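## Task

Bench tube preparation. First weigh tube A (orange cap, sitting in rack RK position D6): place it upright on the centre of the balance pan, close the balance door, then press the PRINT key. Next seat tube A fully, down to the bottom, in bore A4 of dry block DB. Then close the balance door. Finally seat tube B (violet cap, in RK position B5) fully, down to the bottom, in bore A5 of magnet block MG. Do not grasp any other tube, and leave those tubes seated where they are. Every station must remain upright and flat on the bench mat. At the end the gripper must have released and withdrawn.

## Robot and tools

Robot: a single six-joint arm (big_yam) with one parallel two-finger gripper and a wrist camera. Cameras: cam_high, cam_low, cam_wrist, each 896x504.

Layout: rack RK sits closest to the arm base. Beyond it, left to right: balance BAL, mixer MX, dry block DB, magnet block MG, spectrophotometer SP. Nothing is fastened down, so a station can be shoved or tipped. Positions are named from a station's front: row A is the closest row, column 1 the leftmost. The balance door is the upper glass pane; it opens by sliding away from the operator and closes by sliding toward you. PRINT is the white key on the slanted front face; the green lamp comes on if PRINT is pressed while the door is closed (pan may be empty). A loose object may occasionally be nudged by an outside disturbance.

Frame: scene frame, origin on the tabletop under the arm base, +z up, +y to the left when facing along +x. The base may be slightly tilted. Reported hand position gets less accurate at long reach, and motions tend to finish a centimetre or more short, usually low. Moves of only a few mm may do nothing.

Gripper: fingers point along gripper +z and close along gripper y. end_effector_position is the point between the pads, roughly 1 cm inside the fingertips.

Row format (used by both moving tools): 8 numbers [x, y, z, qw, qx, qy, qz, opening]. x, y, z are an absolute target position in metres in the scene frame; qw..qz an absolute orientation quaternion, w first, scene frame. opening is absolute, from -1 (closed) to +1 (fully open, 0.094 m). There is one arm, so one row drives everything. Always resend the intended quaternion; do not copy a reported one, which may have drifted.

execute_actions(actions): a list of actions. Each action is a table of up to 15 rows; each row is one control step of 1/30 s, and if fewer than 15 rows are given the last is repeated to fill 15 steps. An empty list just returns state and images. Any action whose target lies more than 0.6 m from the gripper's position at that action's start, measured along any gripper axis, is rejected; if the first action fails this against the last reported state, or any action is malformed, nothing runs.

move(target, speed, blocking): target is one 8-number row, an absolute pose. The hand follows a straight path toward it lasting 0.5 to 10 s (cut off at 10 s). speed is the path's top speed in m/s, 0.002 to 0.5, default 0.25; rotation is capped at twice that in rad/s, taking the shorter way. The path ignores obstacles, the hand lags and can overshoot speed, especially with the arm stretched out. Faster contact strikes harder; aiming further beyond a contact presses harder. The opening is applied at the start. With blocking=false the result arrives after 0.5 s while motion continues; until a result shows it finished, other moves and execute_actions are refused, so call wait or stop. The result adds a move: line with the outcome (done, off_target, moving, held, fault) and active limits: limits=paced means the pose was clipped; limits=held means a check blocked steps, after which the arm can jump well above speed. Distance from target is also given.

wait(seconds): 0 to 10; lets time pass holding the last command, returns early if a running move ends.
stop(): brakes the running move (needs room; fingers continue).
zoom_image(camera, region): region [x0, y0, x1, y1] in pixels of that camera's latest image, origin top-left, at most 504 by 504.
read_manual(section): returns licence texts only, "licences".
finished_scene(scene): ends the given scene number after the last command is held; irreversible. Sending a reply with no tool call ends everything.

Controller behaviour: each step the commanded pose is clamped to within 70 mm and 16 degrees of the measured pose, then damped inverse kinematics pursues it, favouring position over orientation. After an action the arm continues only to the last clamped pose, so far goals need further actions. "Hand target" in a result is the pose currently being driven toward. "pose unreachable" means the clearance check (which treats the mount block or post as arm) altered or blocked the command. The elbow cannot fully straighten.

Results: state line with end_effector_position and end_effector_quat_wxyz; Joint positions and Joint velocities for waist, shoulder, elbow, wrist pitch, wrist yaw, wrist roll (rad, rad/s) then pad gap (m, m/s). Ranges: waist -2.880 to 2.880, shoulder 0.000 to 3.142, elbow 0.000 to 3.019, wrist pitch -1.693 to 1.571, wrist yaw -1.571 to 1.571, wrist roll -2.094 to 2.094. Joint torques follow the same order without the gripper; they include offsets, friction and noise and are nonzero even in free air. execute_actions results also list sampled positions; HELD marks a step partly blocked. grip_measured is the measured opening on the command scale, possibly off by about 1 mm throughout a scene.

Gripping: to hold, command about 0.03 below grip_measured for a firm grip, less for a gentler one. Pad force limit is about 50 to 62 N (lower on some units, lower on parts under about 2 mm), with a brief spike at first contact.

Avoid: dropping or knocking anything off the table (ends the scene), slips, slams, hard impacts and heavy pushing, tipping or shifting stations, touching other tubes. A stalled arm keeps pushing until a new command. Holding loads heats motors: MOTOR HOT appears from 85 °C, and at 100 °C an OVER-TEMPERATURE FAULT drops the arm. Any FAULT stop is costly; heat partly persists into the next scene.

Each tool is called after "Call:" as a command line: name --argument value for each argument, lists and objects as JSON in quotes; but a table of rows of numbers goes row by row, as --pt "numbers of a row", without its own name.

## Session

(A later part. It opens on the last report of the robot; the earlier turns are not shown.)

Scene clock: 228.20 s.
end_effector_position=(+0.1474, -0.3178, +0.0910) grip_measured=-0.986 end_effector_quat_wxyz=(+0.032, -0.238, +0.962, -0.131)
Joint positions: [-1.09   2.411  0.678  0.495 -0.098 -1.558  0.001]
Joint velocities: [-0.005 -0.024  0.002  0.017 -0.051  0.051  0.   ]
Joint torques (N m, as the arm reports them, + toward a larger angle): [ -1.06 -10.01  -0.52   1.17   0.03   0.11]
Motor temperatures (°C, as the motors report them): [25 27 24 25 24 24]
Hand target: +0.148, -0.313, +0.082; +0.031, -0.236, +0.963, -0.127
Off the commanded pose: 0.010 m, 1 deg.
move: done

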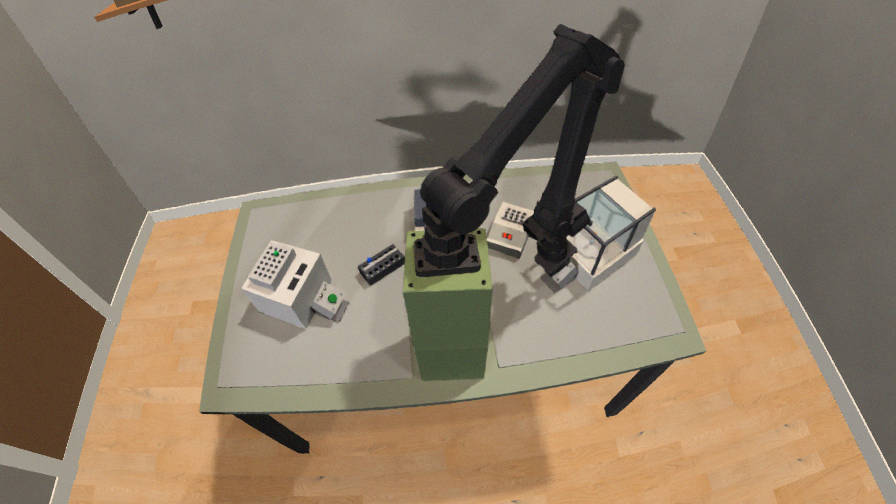

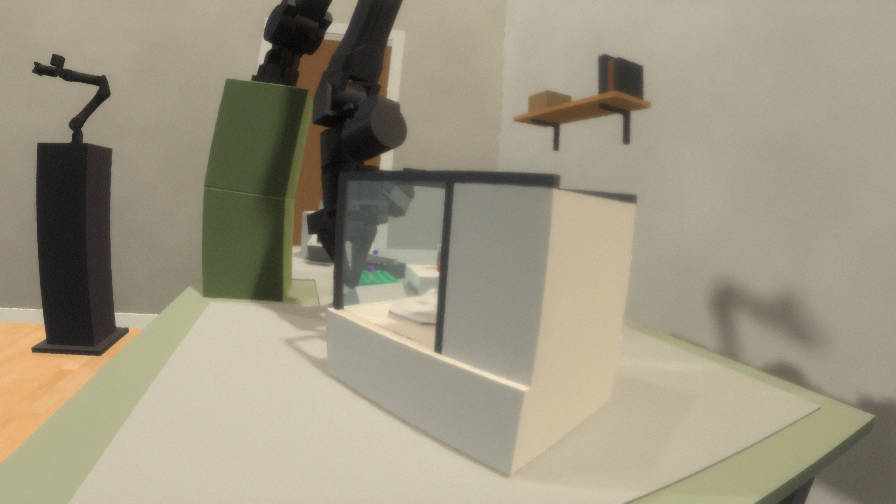

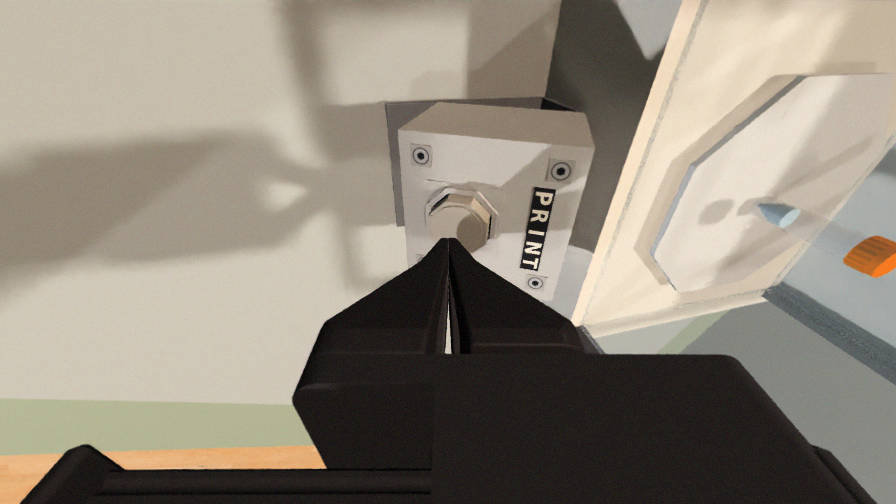

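Press along ~25° direction.

Call:
move --target '[0.155,-0.324,0.055,0.0310,-0.2357,0.9630,-0.1268,-1]' --speed 0.025

Call:
zoom_image --camera "cam_high" --region '[500,160,680,300]'

Scene clock: 233.73 s.
end_effector_position=(+0.1525, -0.3281, +0.0845) grip_measured=-0.987 end_effector_quat_wxyz=(+0.033, -0.236, +0.961, -0.139)
Joint positions: [-1.087  2.43   0.709  0.499 -0.095 -1.549  0.001]
Joint velocities: [-0.015 -0.015 -0.002  0.012  0.11  -0.007 -0.001]
Joint torques (N m, as the arm reports them, + toward a larger angle): [-0.56 -6.55  3.17  0.98  0.05  0.14]
Motor temperatures (°C, as the motors report them): [25 27 24 25 24 24]
Hand target: +0.154, -0.323, +0.057; +0.031, -0.236, +0.963, -0.127
Off the commanded pose: 0.030 m, 1 deg.
move: off_target

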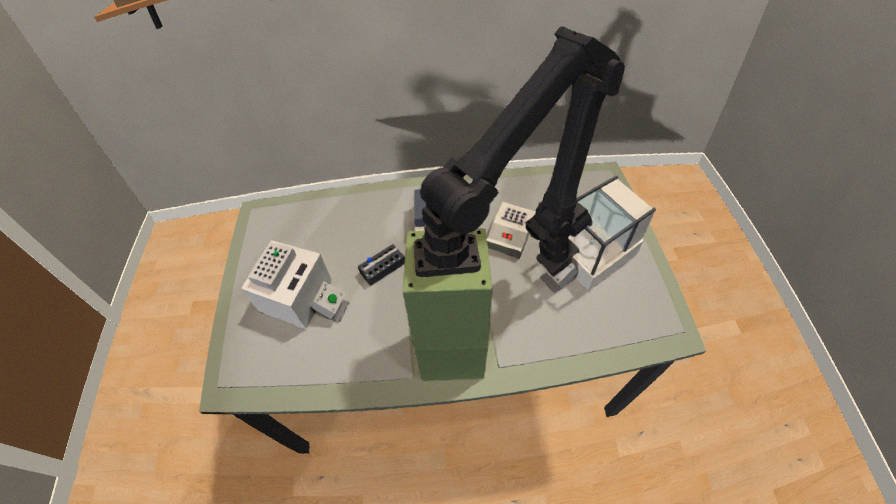

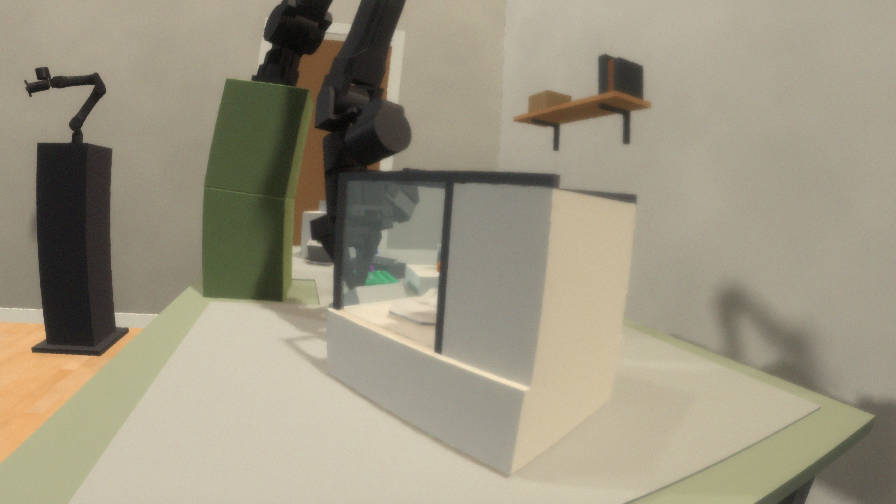

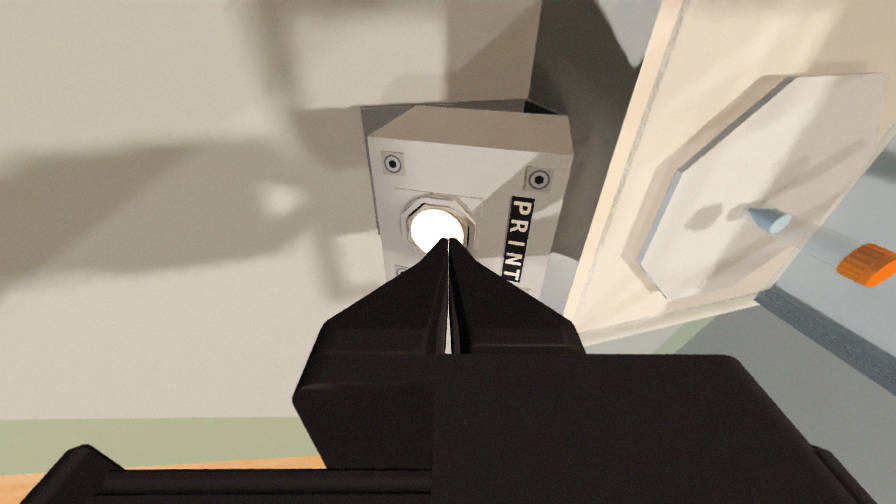

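Region (500, 160, 680, 300) of cam_high's 896x504 image, scaled by 2.800, with more detail than that image has.

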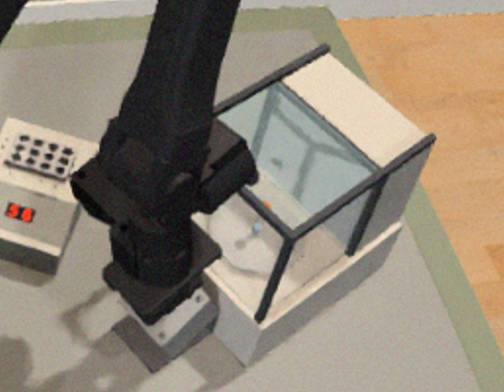

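Pressed (lit). Up and back to the handle.

Call:
move --target '[0.150,-0.318,0.285,0.1184,-0.2359,0.9640,0.0290,-0.45]' --speed 0.15

Call:
move --target '[0.203,-0.407,0.262,0.1184,-0.2359,0.9640,0.0290,-0.45]' --speed 0.12

Scene clock: 241.53 s.
end_effector_position=(+0.1471, -0.3060, +0.2800) grip_measured=-0.452 end_effector_quat_wxyz=(+0.116, -0.229, +0.966, +0.038)
Joint positions: [-1.249  1.784  0.692 -0.494 -0.344 -1.738  0.026]
Joint velocities: [-0.005  0.005  0.002 -0.017  0.007 -0.007 -0.001]
Joint torques (N m, as the arm reports them, + toward a larger angle): [ -2.48 -11.65   5.93  -0.55  -0.39  -0.2 ]
Motor temperatures (°C, as the motors report them): [25 27 24 25 24 24]
Hand target: +0.149, -0.317, +0.286; +0.118, -0.236, +0.964, +0.028
Off the commanded pose: 0.013 m, 1 deg.
move: off_target

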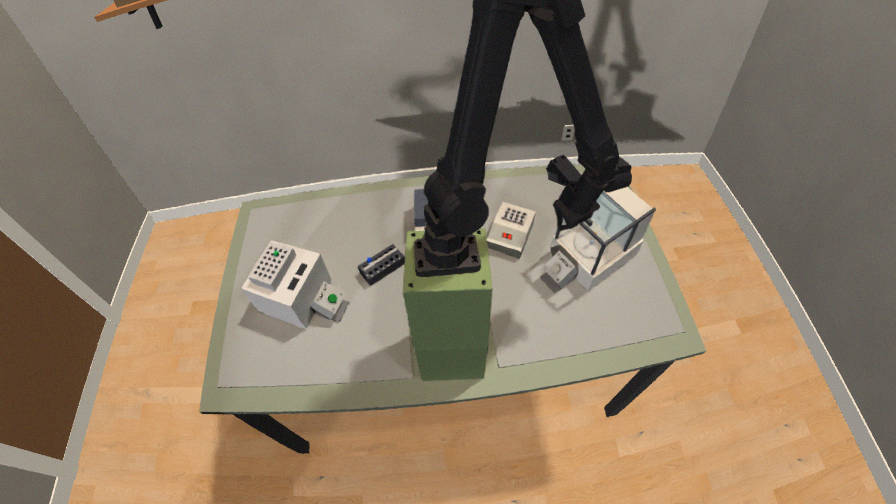

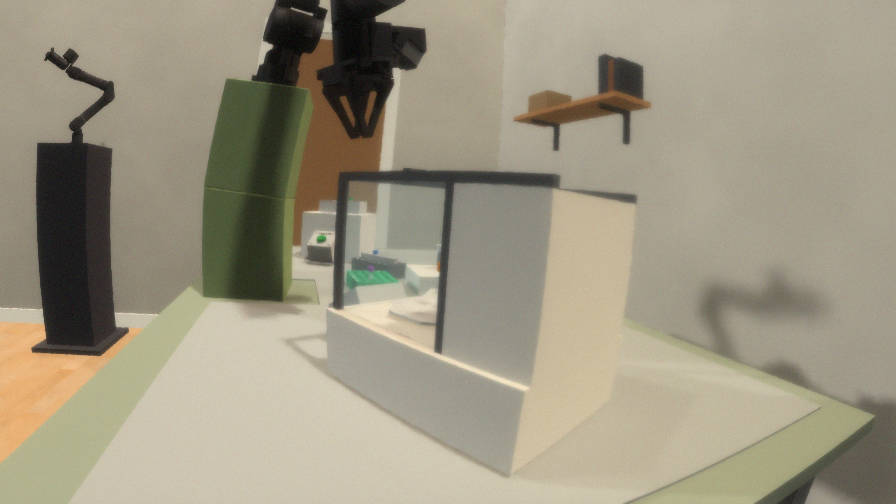

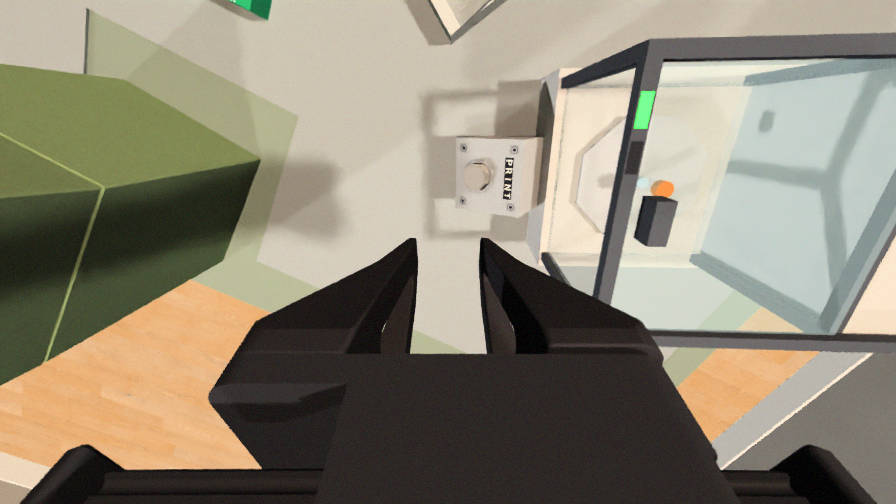

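Scene clock: 242.83 s.
end_effector_position=(+0.1974, -0.4062, +0.2725) grip_measured=-0.452 end_effector_quat_wxyz=(+0.118, -0.240, +0.963, +0.018)
Joint positions: [-1.209  1.946  0.993 -0.579 -0.344 -1.711  0.026]
Joint velocities: [-0.015  0.005  0.002 -0.017 -0.11   0.022  0.001]
Joint torques (N m, as the arm reports them, + toward a larger angle): [ -1.44 -11.71   7.58  -0.32  -0.39   0.11]
Motor temperatures (°C, as the motors report them): [25 27 24 25 24 24]
Hand target: +0.203, -0.407, +0.263; +0.119, -0.236, +0.964, +0.029
Off the commanded pose: 0.012 m, 1 deg.
move: off_target

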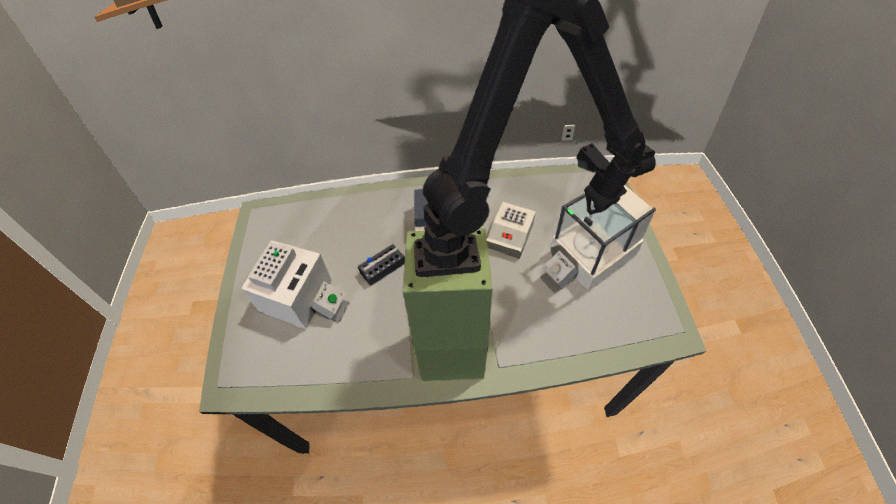

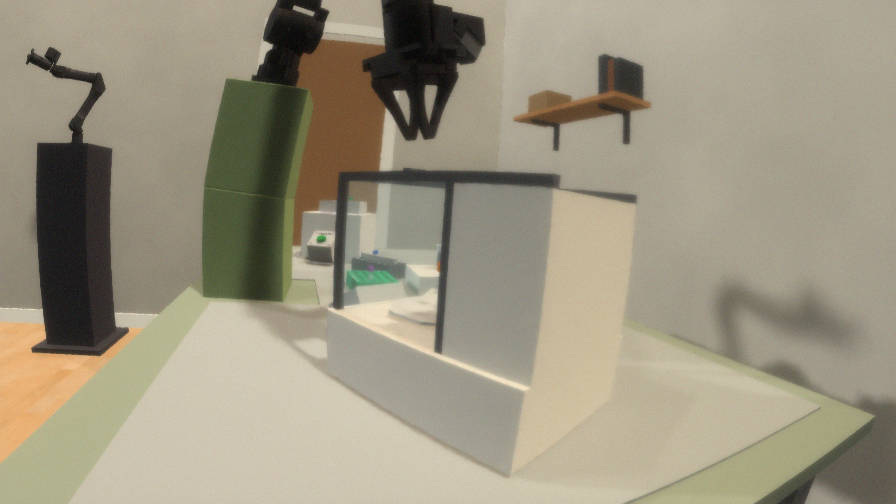

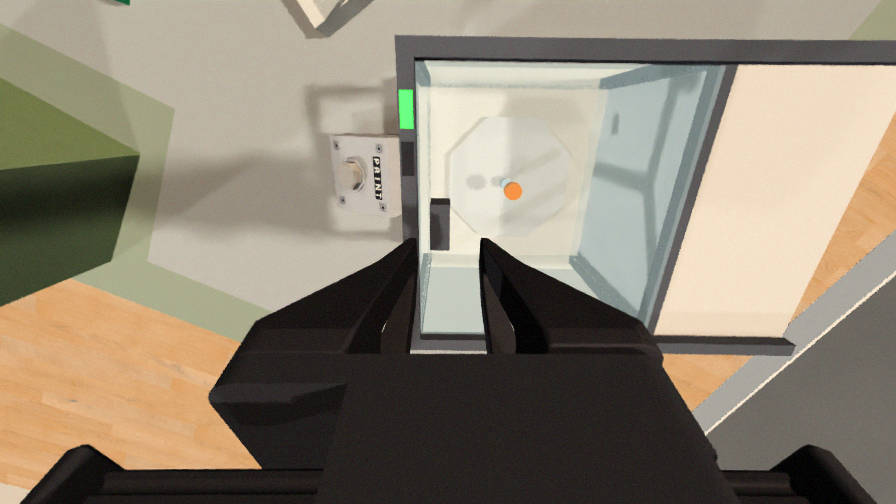

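Call:
move --target '[0.207,-0.405,0.224,0.1184,-0.2359,0.9640,0.0290,-0.45]' --speed 0.05

Scene clock: 247.13 s.
end_effector_position=(+0.1991, -0.3980, +0.2329) grip_measured=-0.452 end_effector_quat_wxyz=(+0.117, -0.238, +0.964, +0.030)
Joint positions: [-1.19   2.039  0.995 -0.507 -0.344 -1.691  0.026]
Joint velocities: [-0.005 -0.034  0.027  0.007 -0.081  0.066  0.   ]
Joint torques (N m, as the arm reports them, + toward a larger angle): [ -1.4  -12.26   7.2    0.4   -0.39   0.11]
Motor temperatures (°C, as the motors report them): [25 27 24 25 24 24]
Hand target: +0.207, -0.405, +0.224; +0.119, -0.236, +0.964, +0.029
Off the commanded pose: 0.014 m, 0 deg.
move: off_target

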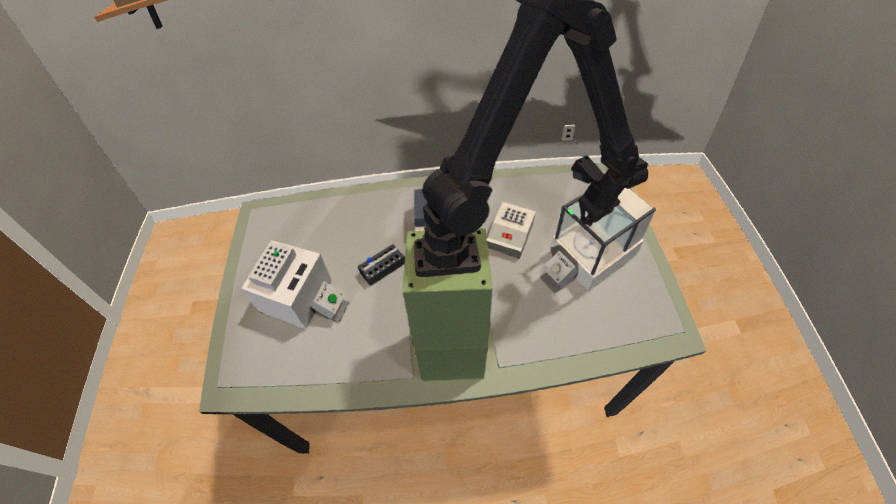

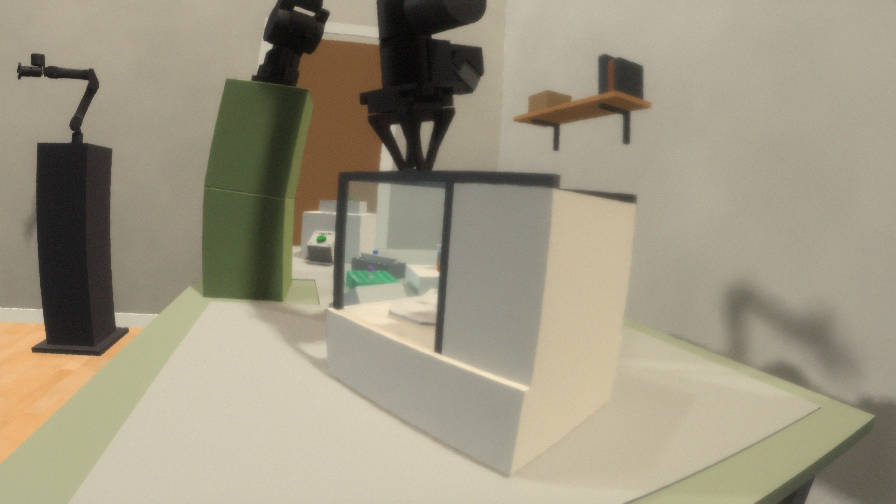

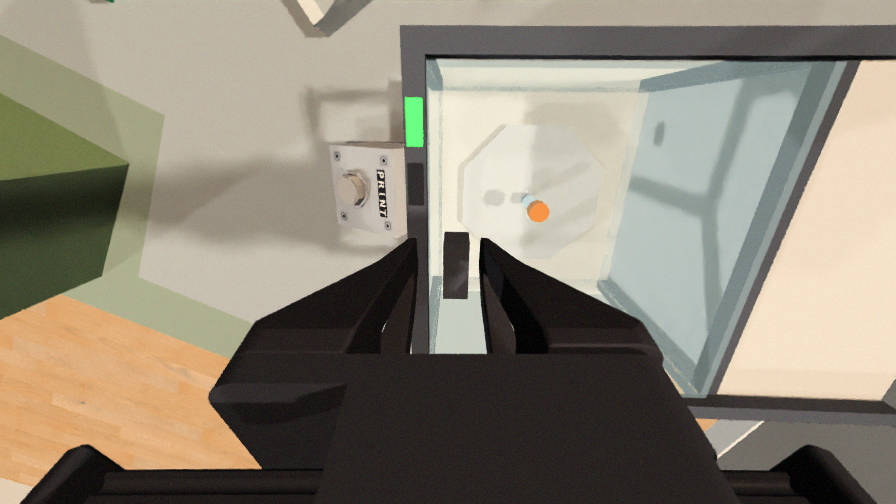

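Call:
execute_actions --actions '[[[0.2075,-0.406,0.224,0.1184,-0.2359,0.9640,0.0290,-0.52],[0.208,-0.407,0.224,0.1184,-0.2359,0.9640,0.0290,-0.58],[0.2085,-0.408,0.224,0.1184,-0.2359,0.9640,0.0290,-0.63],[0.209,-0.409,0.224,0.1184,-0.2359,0.9640,0.0290,-0.66],[0.209,-0.409,0.224,0.1184,-0.2359,0.9640,0.0290,-0.66],[0.209,-0.409,0.224,0.1184,-0.2359,0.9640,0.0290,-0.66],[0.209,-0.409,0.224,0.1184,-0.2359,0.9640,0.0290,-0.66],[0.209,-0.409,0.224,0.1184,-0.2359,0.9640,0.0290,-0.70],[0.209,-0.409,0.224,0.1184,-0.2359,0.9640,0.0290,-0.74],[0.209,-0.409,0.224,0.1184,-0.2359,0.9640,0.0290,-0.77],[0.209,-0.409,0.224,0.1184,-0.2359,0.9640,0.0290,-0.80],[0.209,-0.409,0.224,0.1184,-0.2359,0.9640,0.0290,-0.82]]]'

Call:
move --target '[0.262,-0.520,0.227,0.1184,-0.2359,0.9640,0.0290,-0.82]' --speed 0.07

Scene clock: 256.67 s.
end_effector_position=(+0.2015, -0.4038, +0.2343) grip_measured=-0.804 end_effector_quat_wxyz=(+0.117, -0.237, +0.964, +0.025)
Joint positions: [-1.19   2.041  1.007 -0.507 -0.344 -1.688  0.009]
Joint velocities: [-0.005  0.005 -0.002  0.002  0.022 -0.007 -0.001]
Joint torques (N m, as the arm reports them, + toward a larger angle): [ -1.39 -12.14   7.41   0.1   -0.36   0.09]
Motor temperatures (°C, as the motors report them): [25 27 24 25 24 24]
Hand target: +0.209, -0.409, +0.224; +0.118, -0.236, +0.964, +0.029
Off the commanded pose: 0.014 m, 0 deg.
Step readings (end_effector_position):
0: (+0.1999, -0.3998, +0.2335)
1: (+0.1999, -0.3998, +0.2335)
2: (+0.1999, -0.4000, +0.2335)
4: (+0.2004, -0.4011, +0.2338)
8: (+0.2016, -0.4039, +0.2344)
15: end_effector_position above

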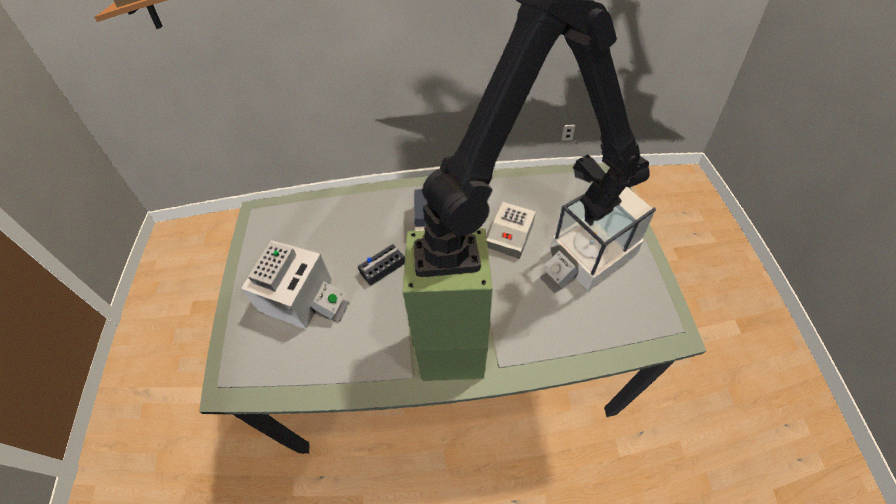

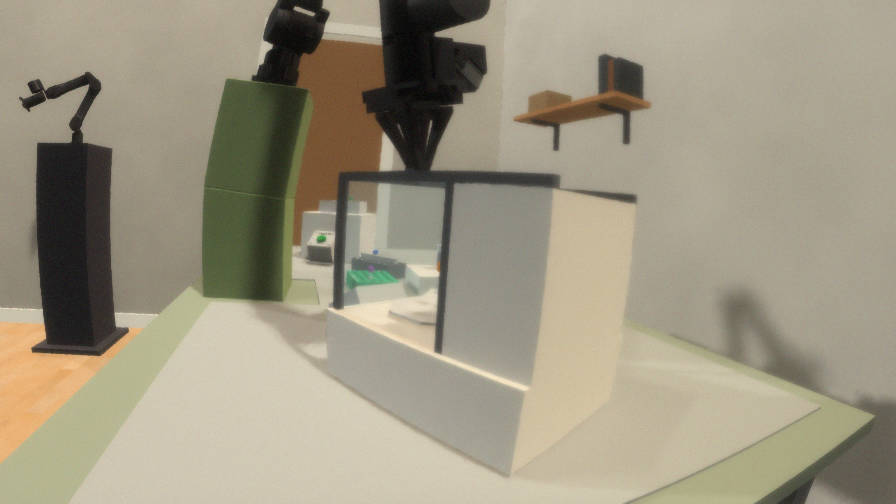

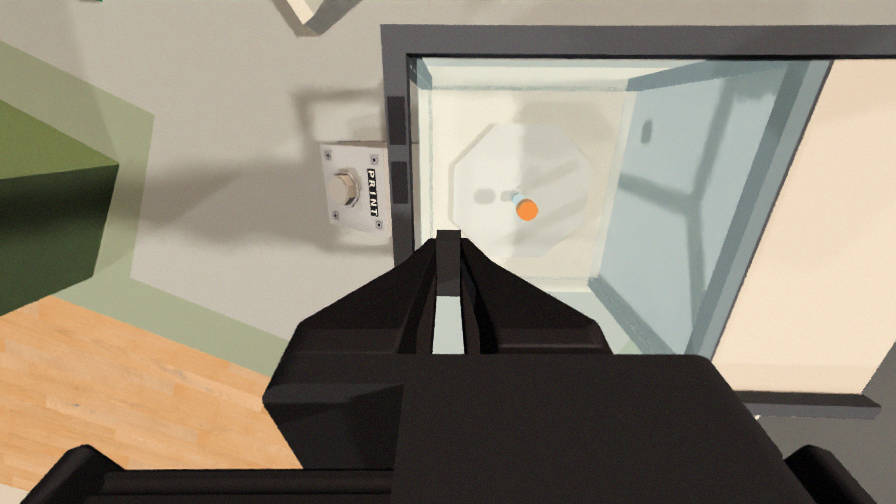

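Scene clock: 258.87 s.
end_effector_position=(+0.2541, -0.5091, +0.2374) grip_measured=-0.804 end_effector_quat_wxyz=(+0.118, -0.238, +0.964, +0.030)
Joint positions: [-1.173  2.21   1.409 -0.742 -0.347 -1.673  0.009]
Joint velocities: [-0.005 -0.015 -0.022 -0.022 -0.066 -0.081 -0.001]
Joint torques (N m, as the arm reports them, + toward a larger angle): [ -2.19 -15.77  10.59  -0.17  -0.28   0.06]
Motor temperatures (°C, as the motors report them): [25 27 25 25 24 24]
Hand target: +0.261, -0.519, +0.228; +0.119, -0.236, +0.964, +0.029
Off the commanded pose: 0.017 m, 0 deg.
move: off_target

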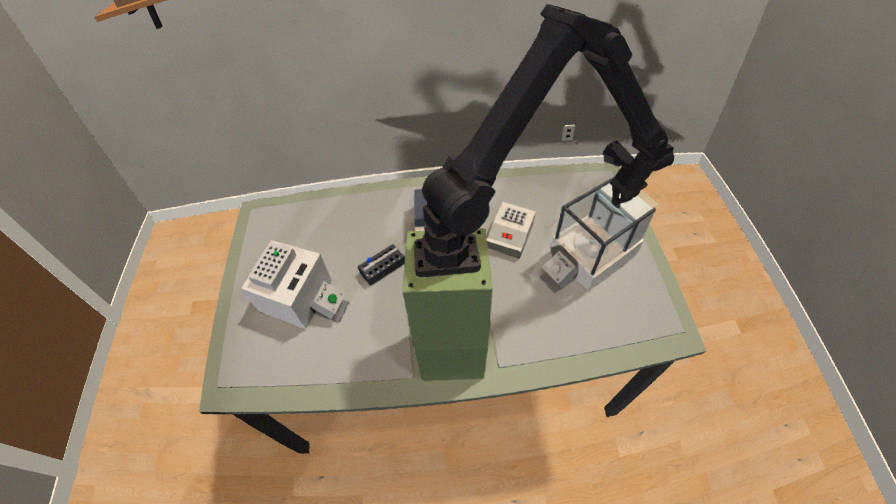

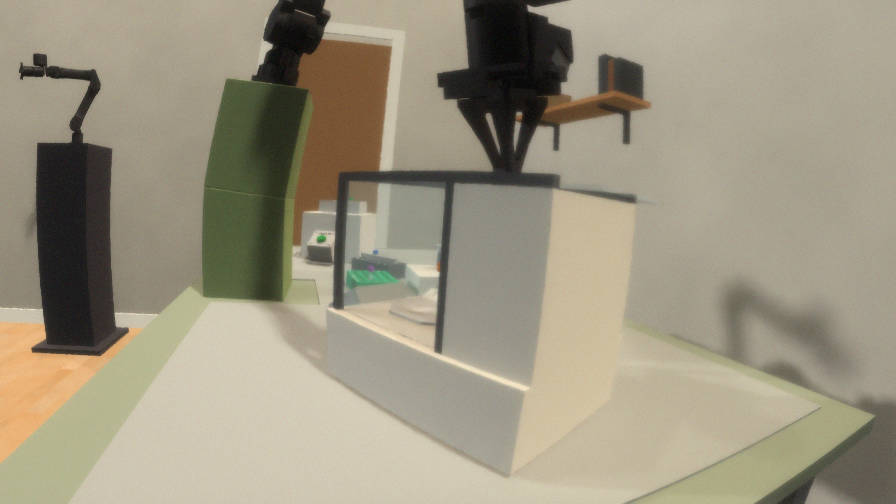

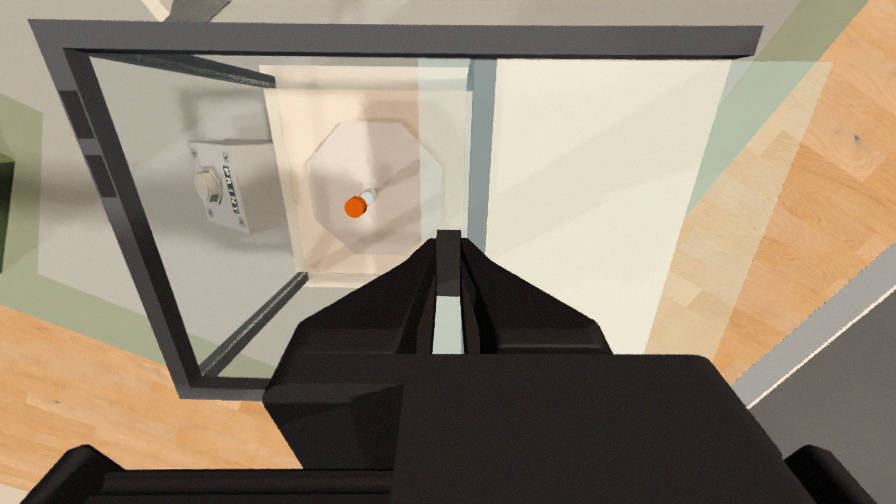

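Call:
execute_actions --actions '[[[0.259,-0.516,0.232,0.1184,-0.2359,0.9640,0.0290,-0.8],[0.259,-0.516,0.234,0.1184,-0.2359,0.9640,0.0290,-0.74],[0.259,-0.516,0.236,0.1184,-0.2359,0.9640,0.0290,-0.65],[0.259,-0.516,0.238,0.1184,-0.2359,0.9640,0.0290,-0.55],[0.259,-0.516,0.240,0.1184,-0.2359,0.9640,0.0290,-0.45],[0.259,-0.516,0.244,0.1184,-0.2359,0.9640,0.0290,-0.35],[0.259,-0.516,0.249,0.1184,-0.2359,0.9640,0.0290,-0.35],[0.259,-0.516,0.254,0.1184,-0.2359,0.9640,0.0290,-0.35],[0.259,-0.516,0.259,0.1184,-0.2359,0.9640,0.0290,-0.35],[0.259,-0.516,0.264,0.1184,-0.2359,0.9640,0.0290,-0.35],[0.259,-0.516,0.269,0.1184,-0.2359,0.9640,0.0290,-0.35],[0.259,-0.516,0.274,0.1184,-0.2359,0.9640,0.0290,-0.35],[0.259,-0.516,0.279,0.1184,-0.2359,0.9640,0.0290,-0.35]],[[0.259,-0.516,0.279,0.1184,-0.2359,0.9640,0.0290,-0.35]]]'

Call:
move --target '[0.226,-0.447,0.275,0.1184,-0.2359,0.9640,0.0290,-0.35]' --speed 0.12

Call:
move --target '[0.227,-0.451,0.160,0.1184,-0.2359,0.9640,0.0290,-0.35]' --speed 0.08

Scene clock: 275.00 s.
end_effector_position=(+0.2556, -0.5043, +0.2678) grip_measured=-0.352 end_effector_quat_wxyz=(+0.117, -0.235, +0.964, +0.041)
Joint positions: [-1.173  2.154  1.409 -0.82  -0.347 -1.673  0.03 ]
Joint velocities: [ 0.005 -0.005 -0.007 -0.012  0.037  0.022  0.   ]
Joint torques (N m, as the arm reports them, + toward a larger angle): [ -2.87 -18.43   8.83  -0.45  -0.26  -0.05]
Motor temperatures (°C, as the motors report them): [25 28 26 25 24 24]
Hand target: +0.259, -0.516, +0.279; +0.118, -0.236, +0.964, +0.029
Off the commanded pose: 0.017 m, 1 deg.
Step readings (end_effector_position; steps 1 to 15: 1st action; 16 to 30: 2nd action):
0: (+0.2541, -0.5091, +0.2374)
1: (+0.2541, -0.5091, +0.2374)
2: (+0.2541, -0.5090, +0.2374)
4: (+0.2540, -0.5089, +0.2374)
8: (+0.2526, -0.5054, +0.2376)
15: (+0.2516, -0.4995, +0.2503)
16: (+0.2523, -0.5002, +0.2540)
17: (+0.2531, -0.5012, +0.2577)
19: (+0.2546, -0.5032, +0.2638)
23: (+0.2557, -0.5046, +0.2678)
30: end_effector_position above

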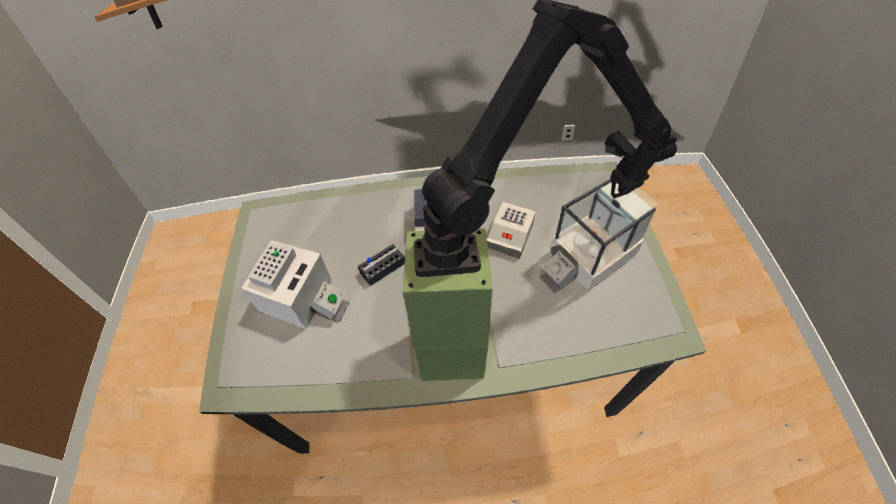

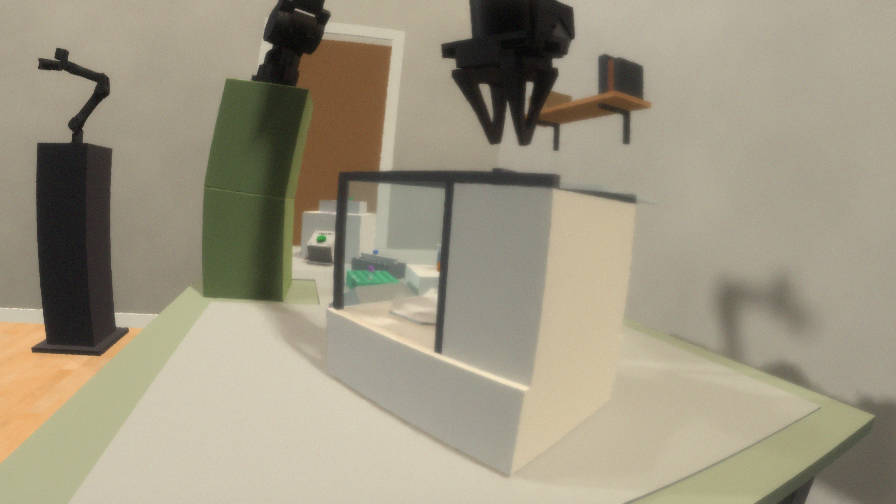

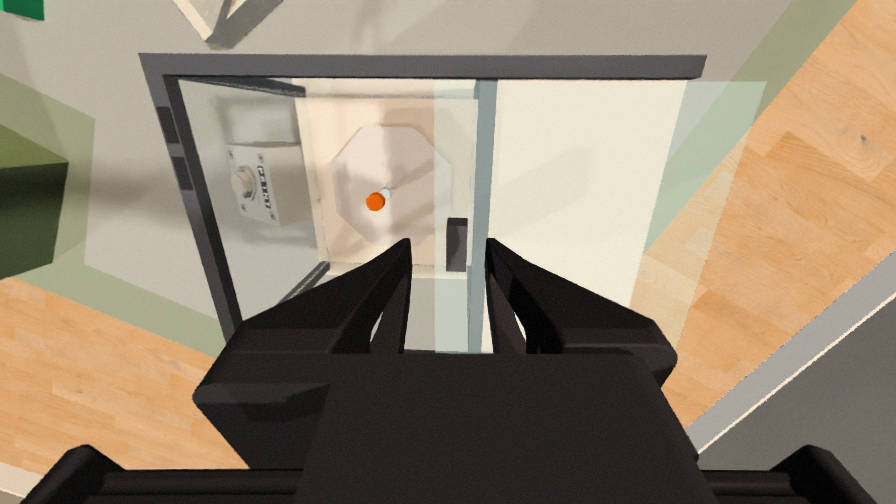

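Scene clock: 275.97 s.
end_effector_position=(+0.2292, -0.4416, +0.2672) grip_measured=-0.352 end_effector_quat_wxyz=(+0.117, -0.235, +0.964, +0.041)
Joint positions: [-1.174  2.04   1.17  -0.696 -0.347 -1.673  0.03 ]
Joint velocities: [-0.015  0.005  0.002 -0.022  0.037 -0.066 -0.001]
Joint torques (N m, as the arm reports them, + toward a larger angle): [ -3.26 -17.28   5.56   0.33  -0.27  -0.13]
Motor temperatures (°C, as the motors report them): [25 28 26 25 24 24]
Hand target: +0.226, -0.447, +0.274; +0.118, -0.236, +0.964, +0.029
Off the commanded pose: 0.010 m, 1 deg.
move: done

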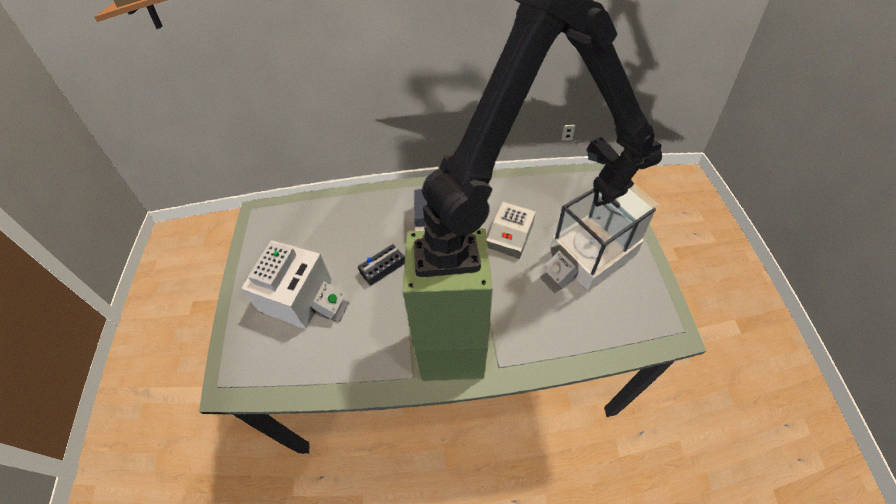

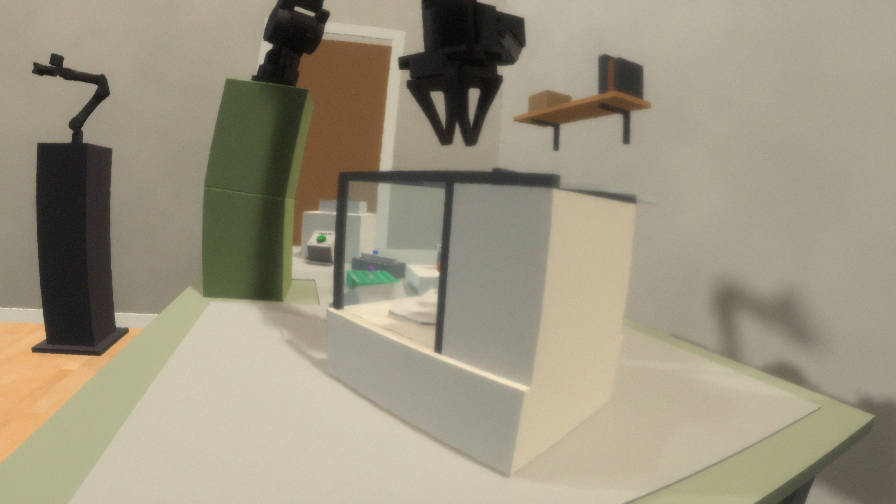

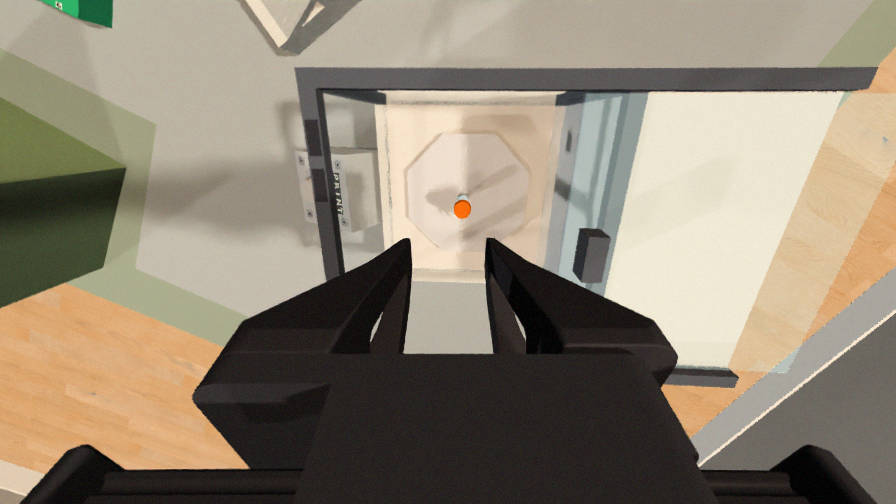

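Scene clock: 277.67 s.
end_effector_position=(+0.2209, -0.4476, +0.1718) grip_measured=-0.352 end_effector_quat_wxyz=(+0.118, -0.238, +0.964, +0.029)
Joint positions: [-1.174  2.252  1.197 -0.486 -0.347 -1.673  0.03 ]
Joint velocities: [ 0.005 -0.005 -0.002  0.007 -0.007 -0.095  0.   ]
Joint torques (N m, as the arm reports them, + toward a larger angle): [ -1.7  -13.9    6.87   0.4   -0.27   0.09]
Motor temperatures (°C, as the motors report them): [25 28 26 25 24 24]
Hand target: +0.227, -0.451, +0.160; +0.118, -0.236, +0.964, +0.029
Off the commanded pose: 0.014 m, 0 deg.
move: off_target

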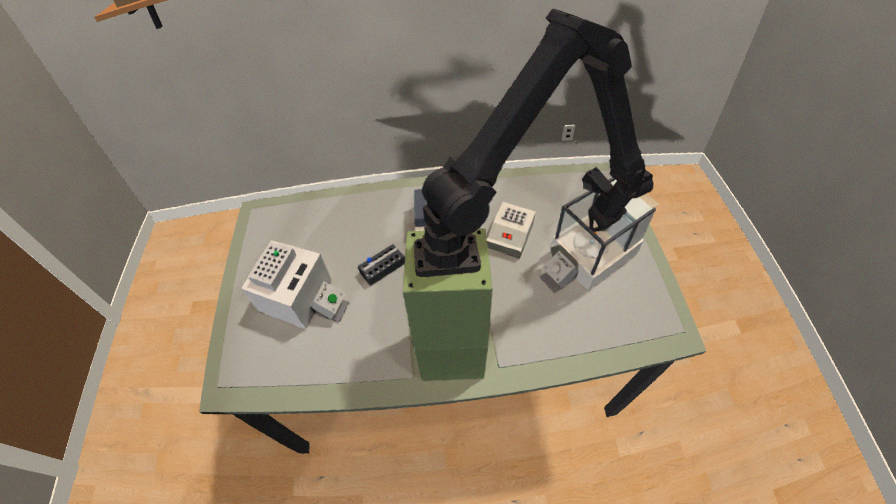

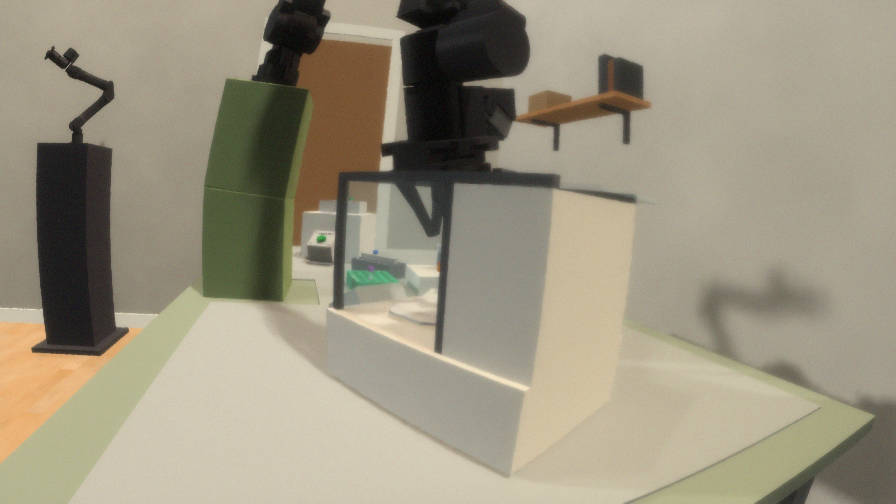

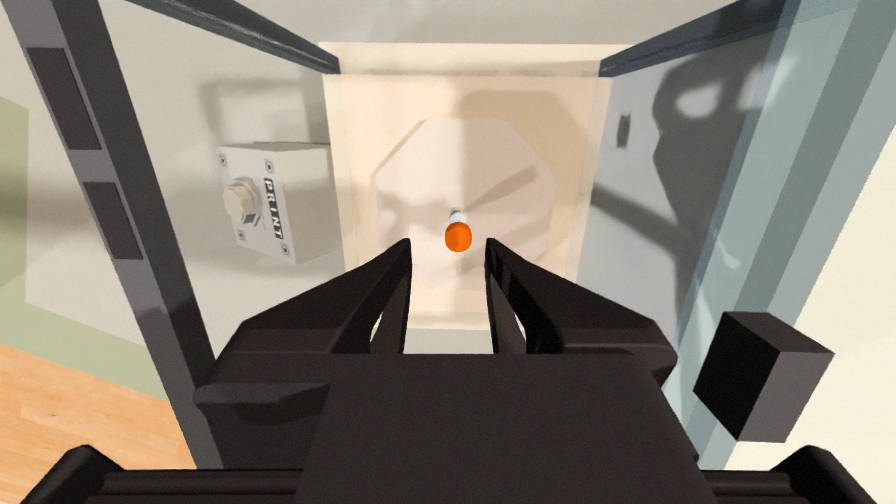

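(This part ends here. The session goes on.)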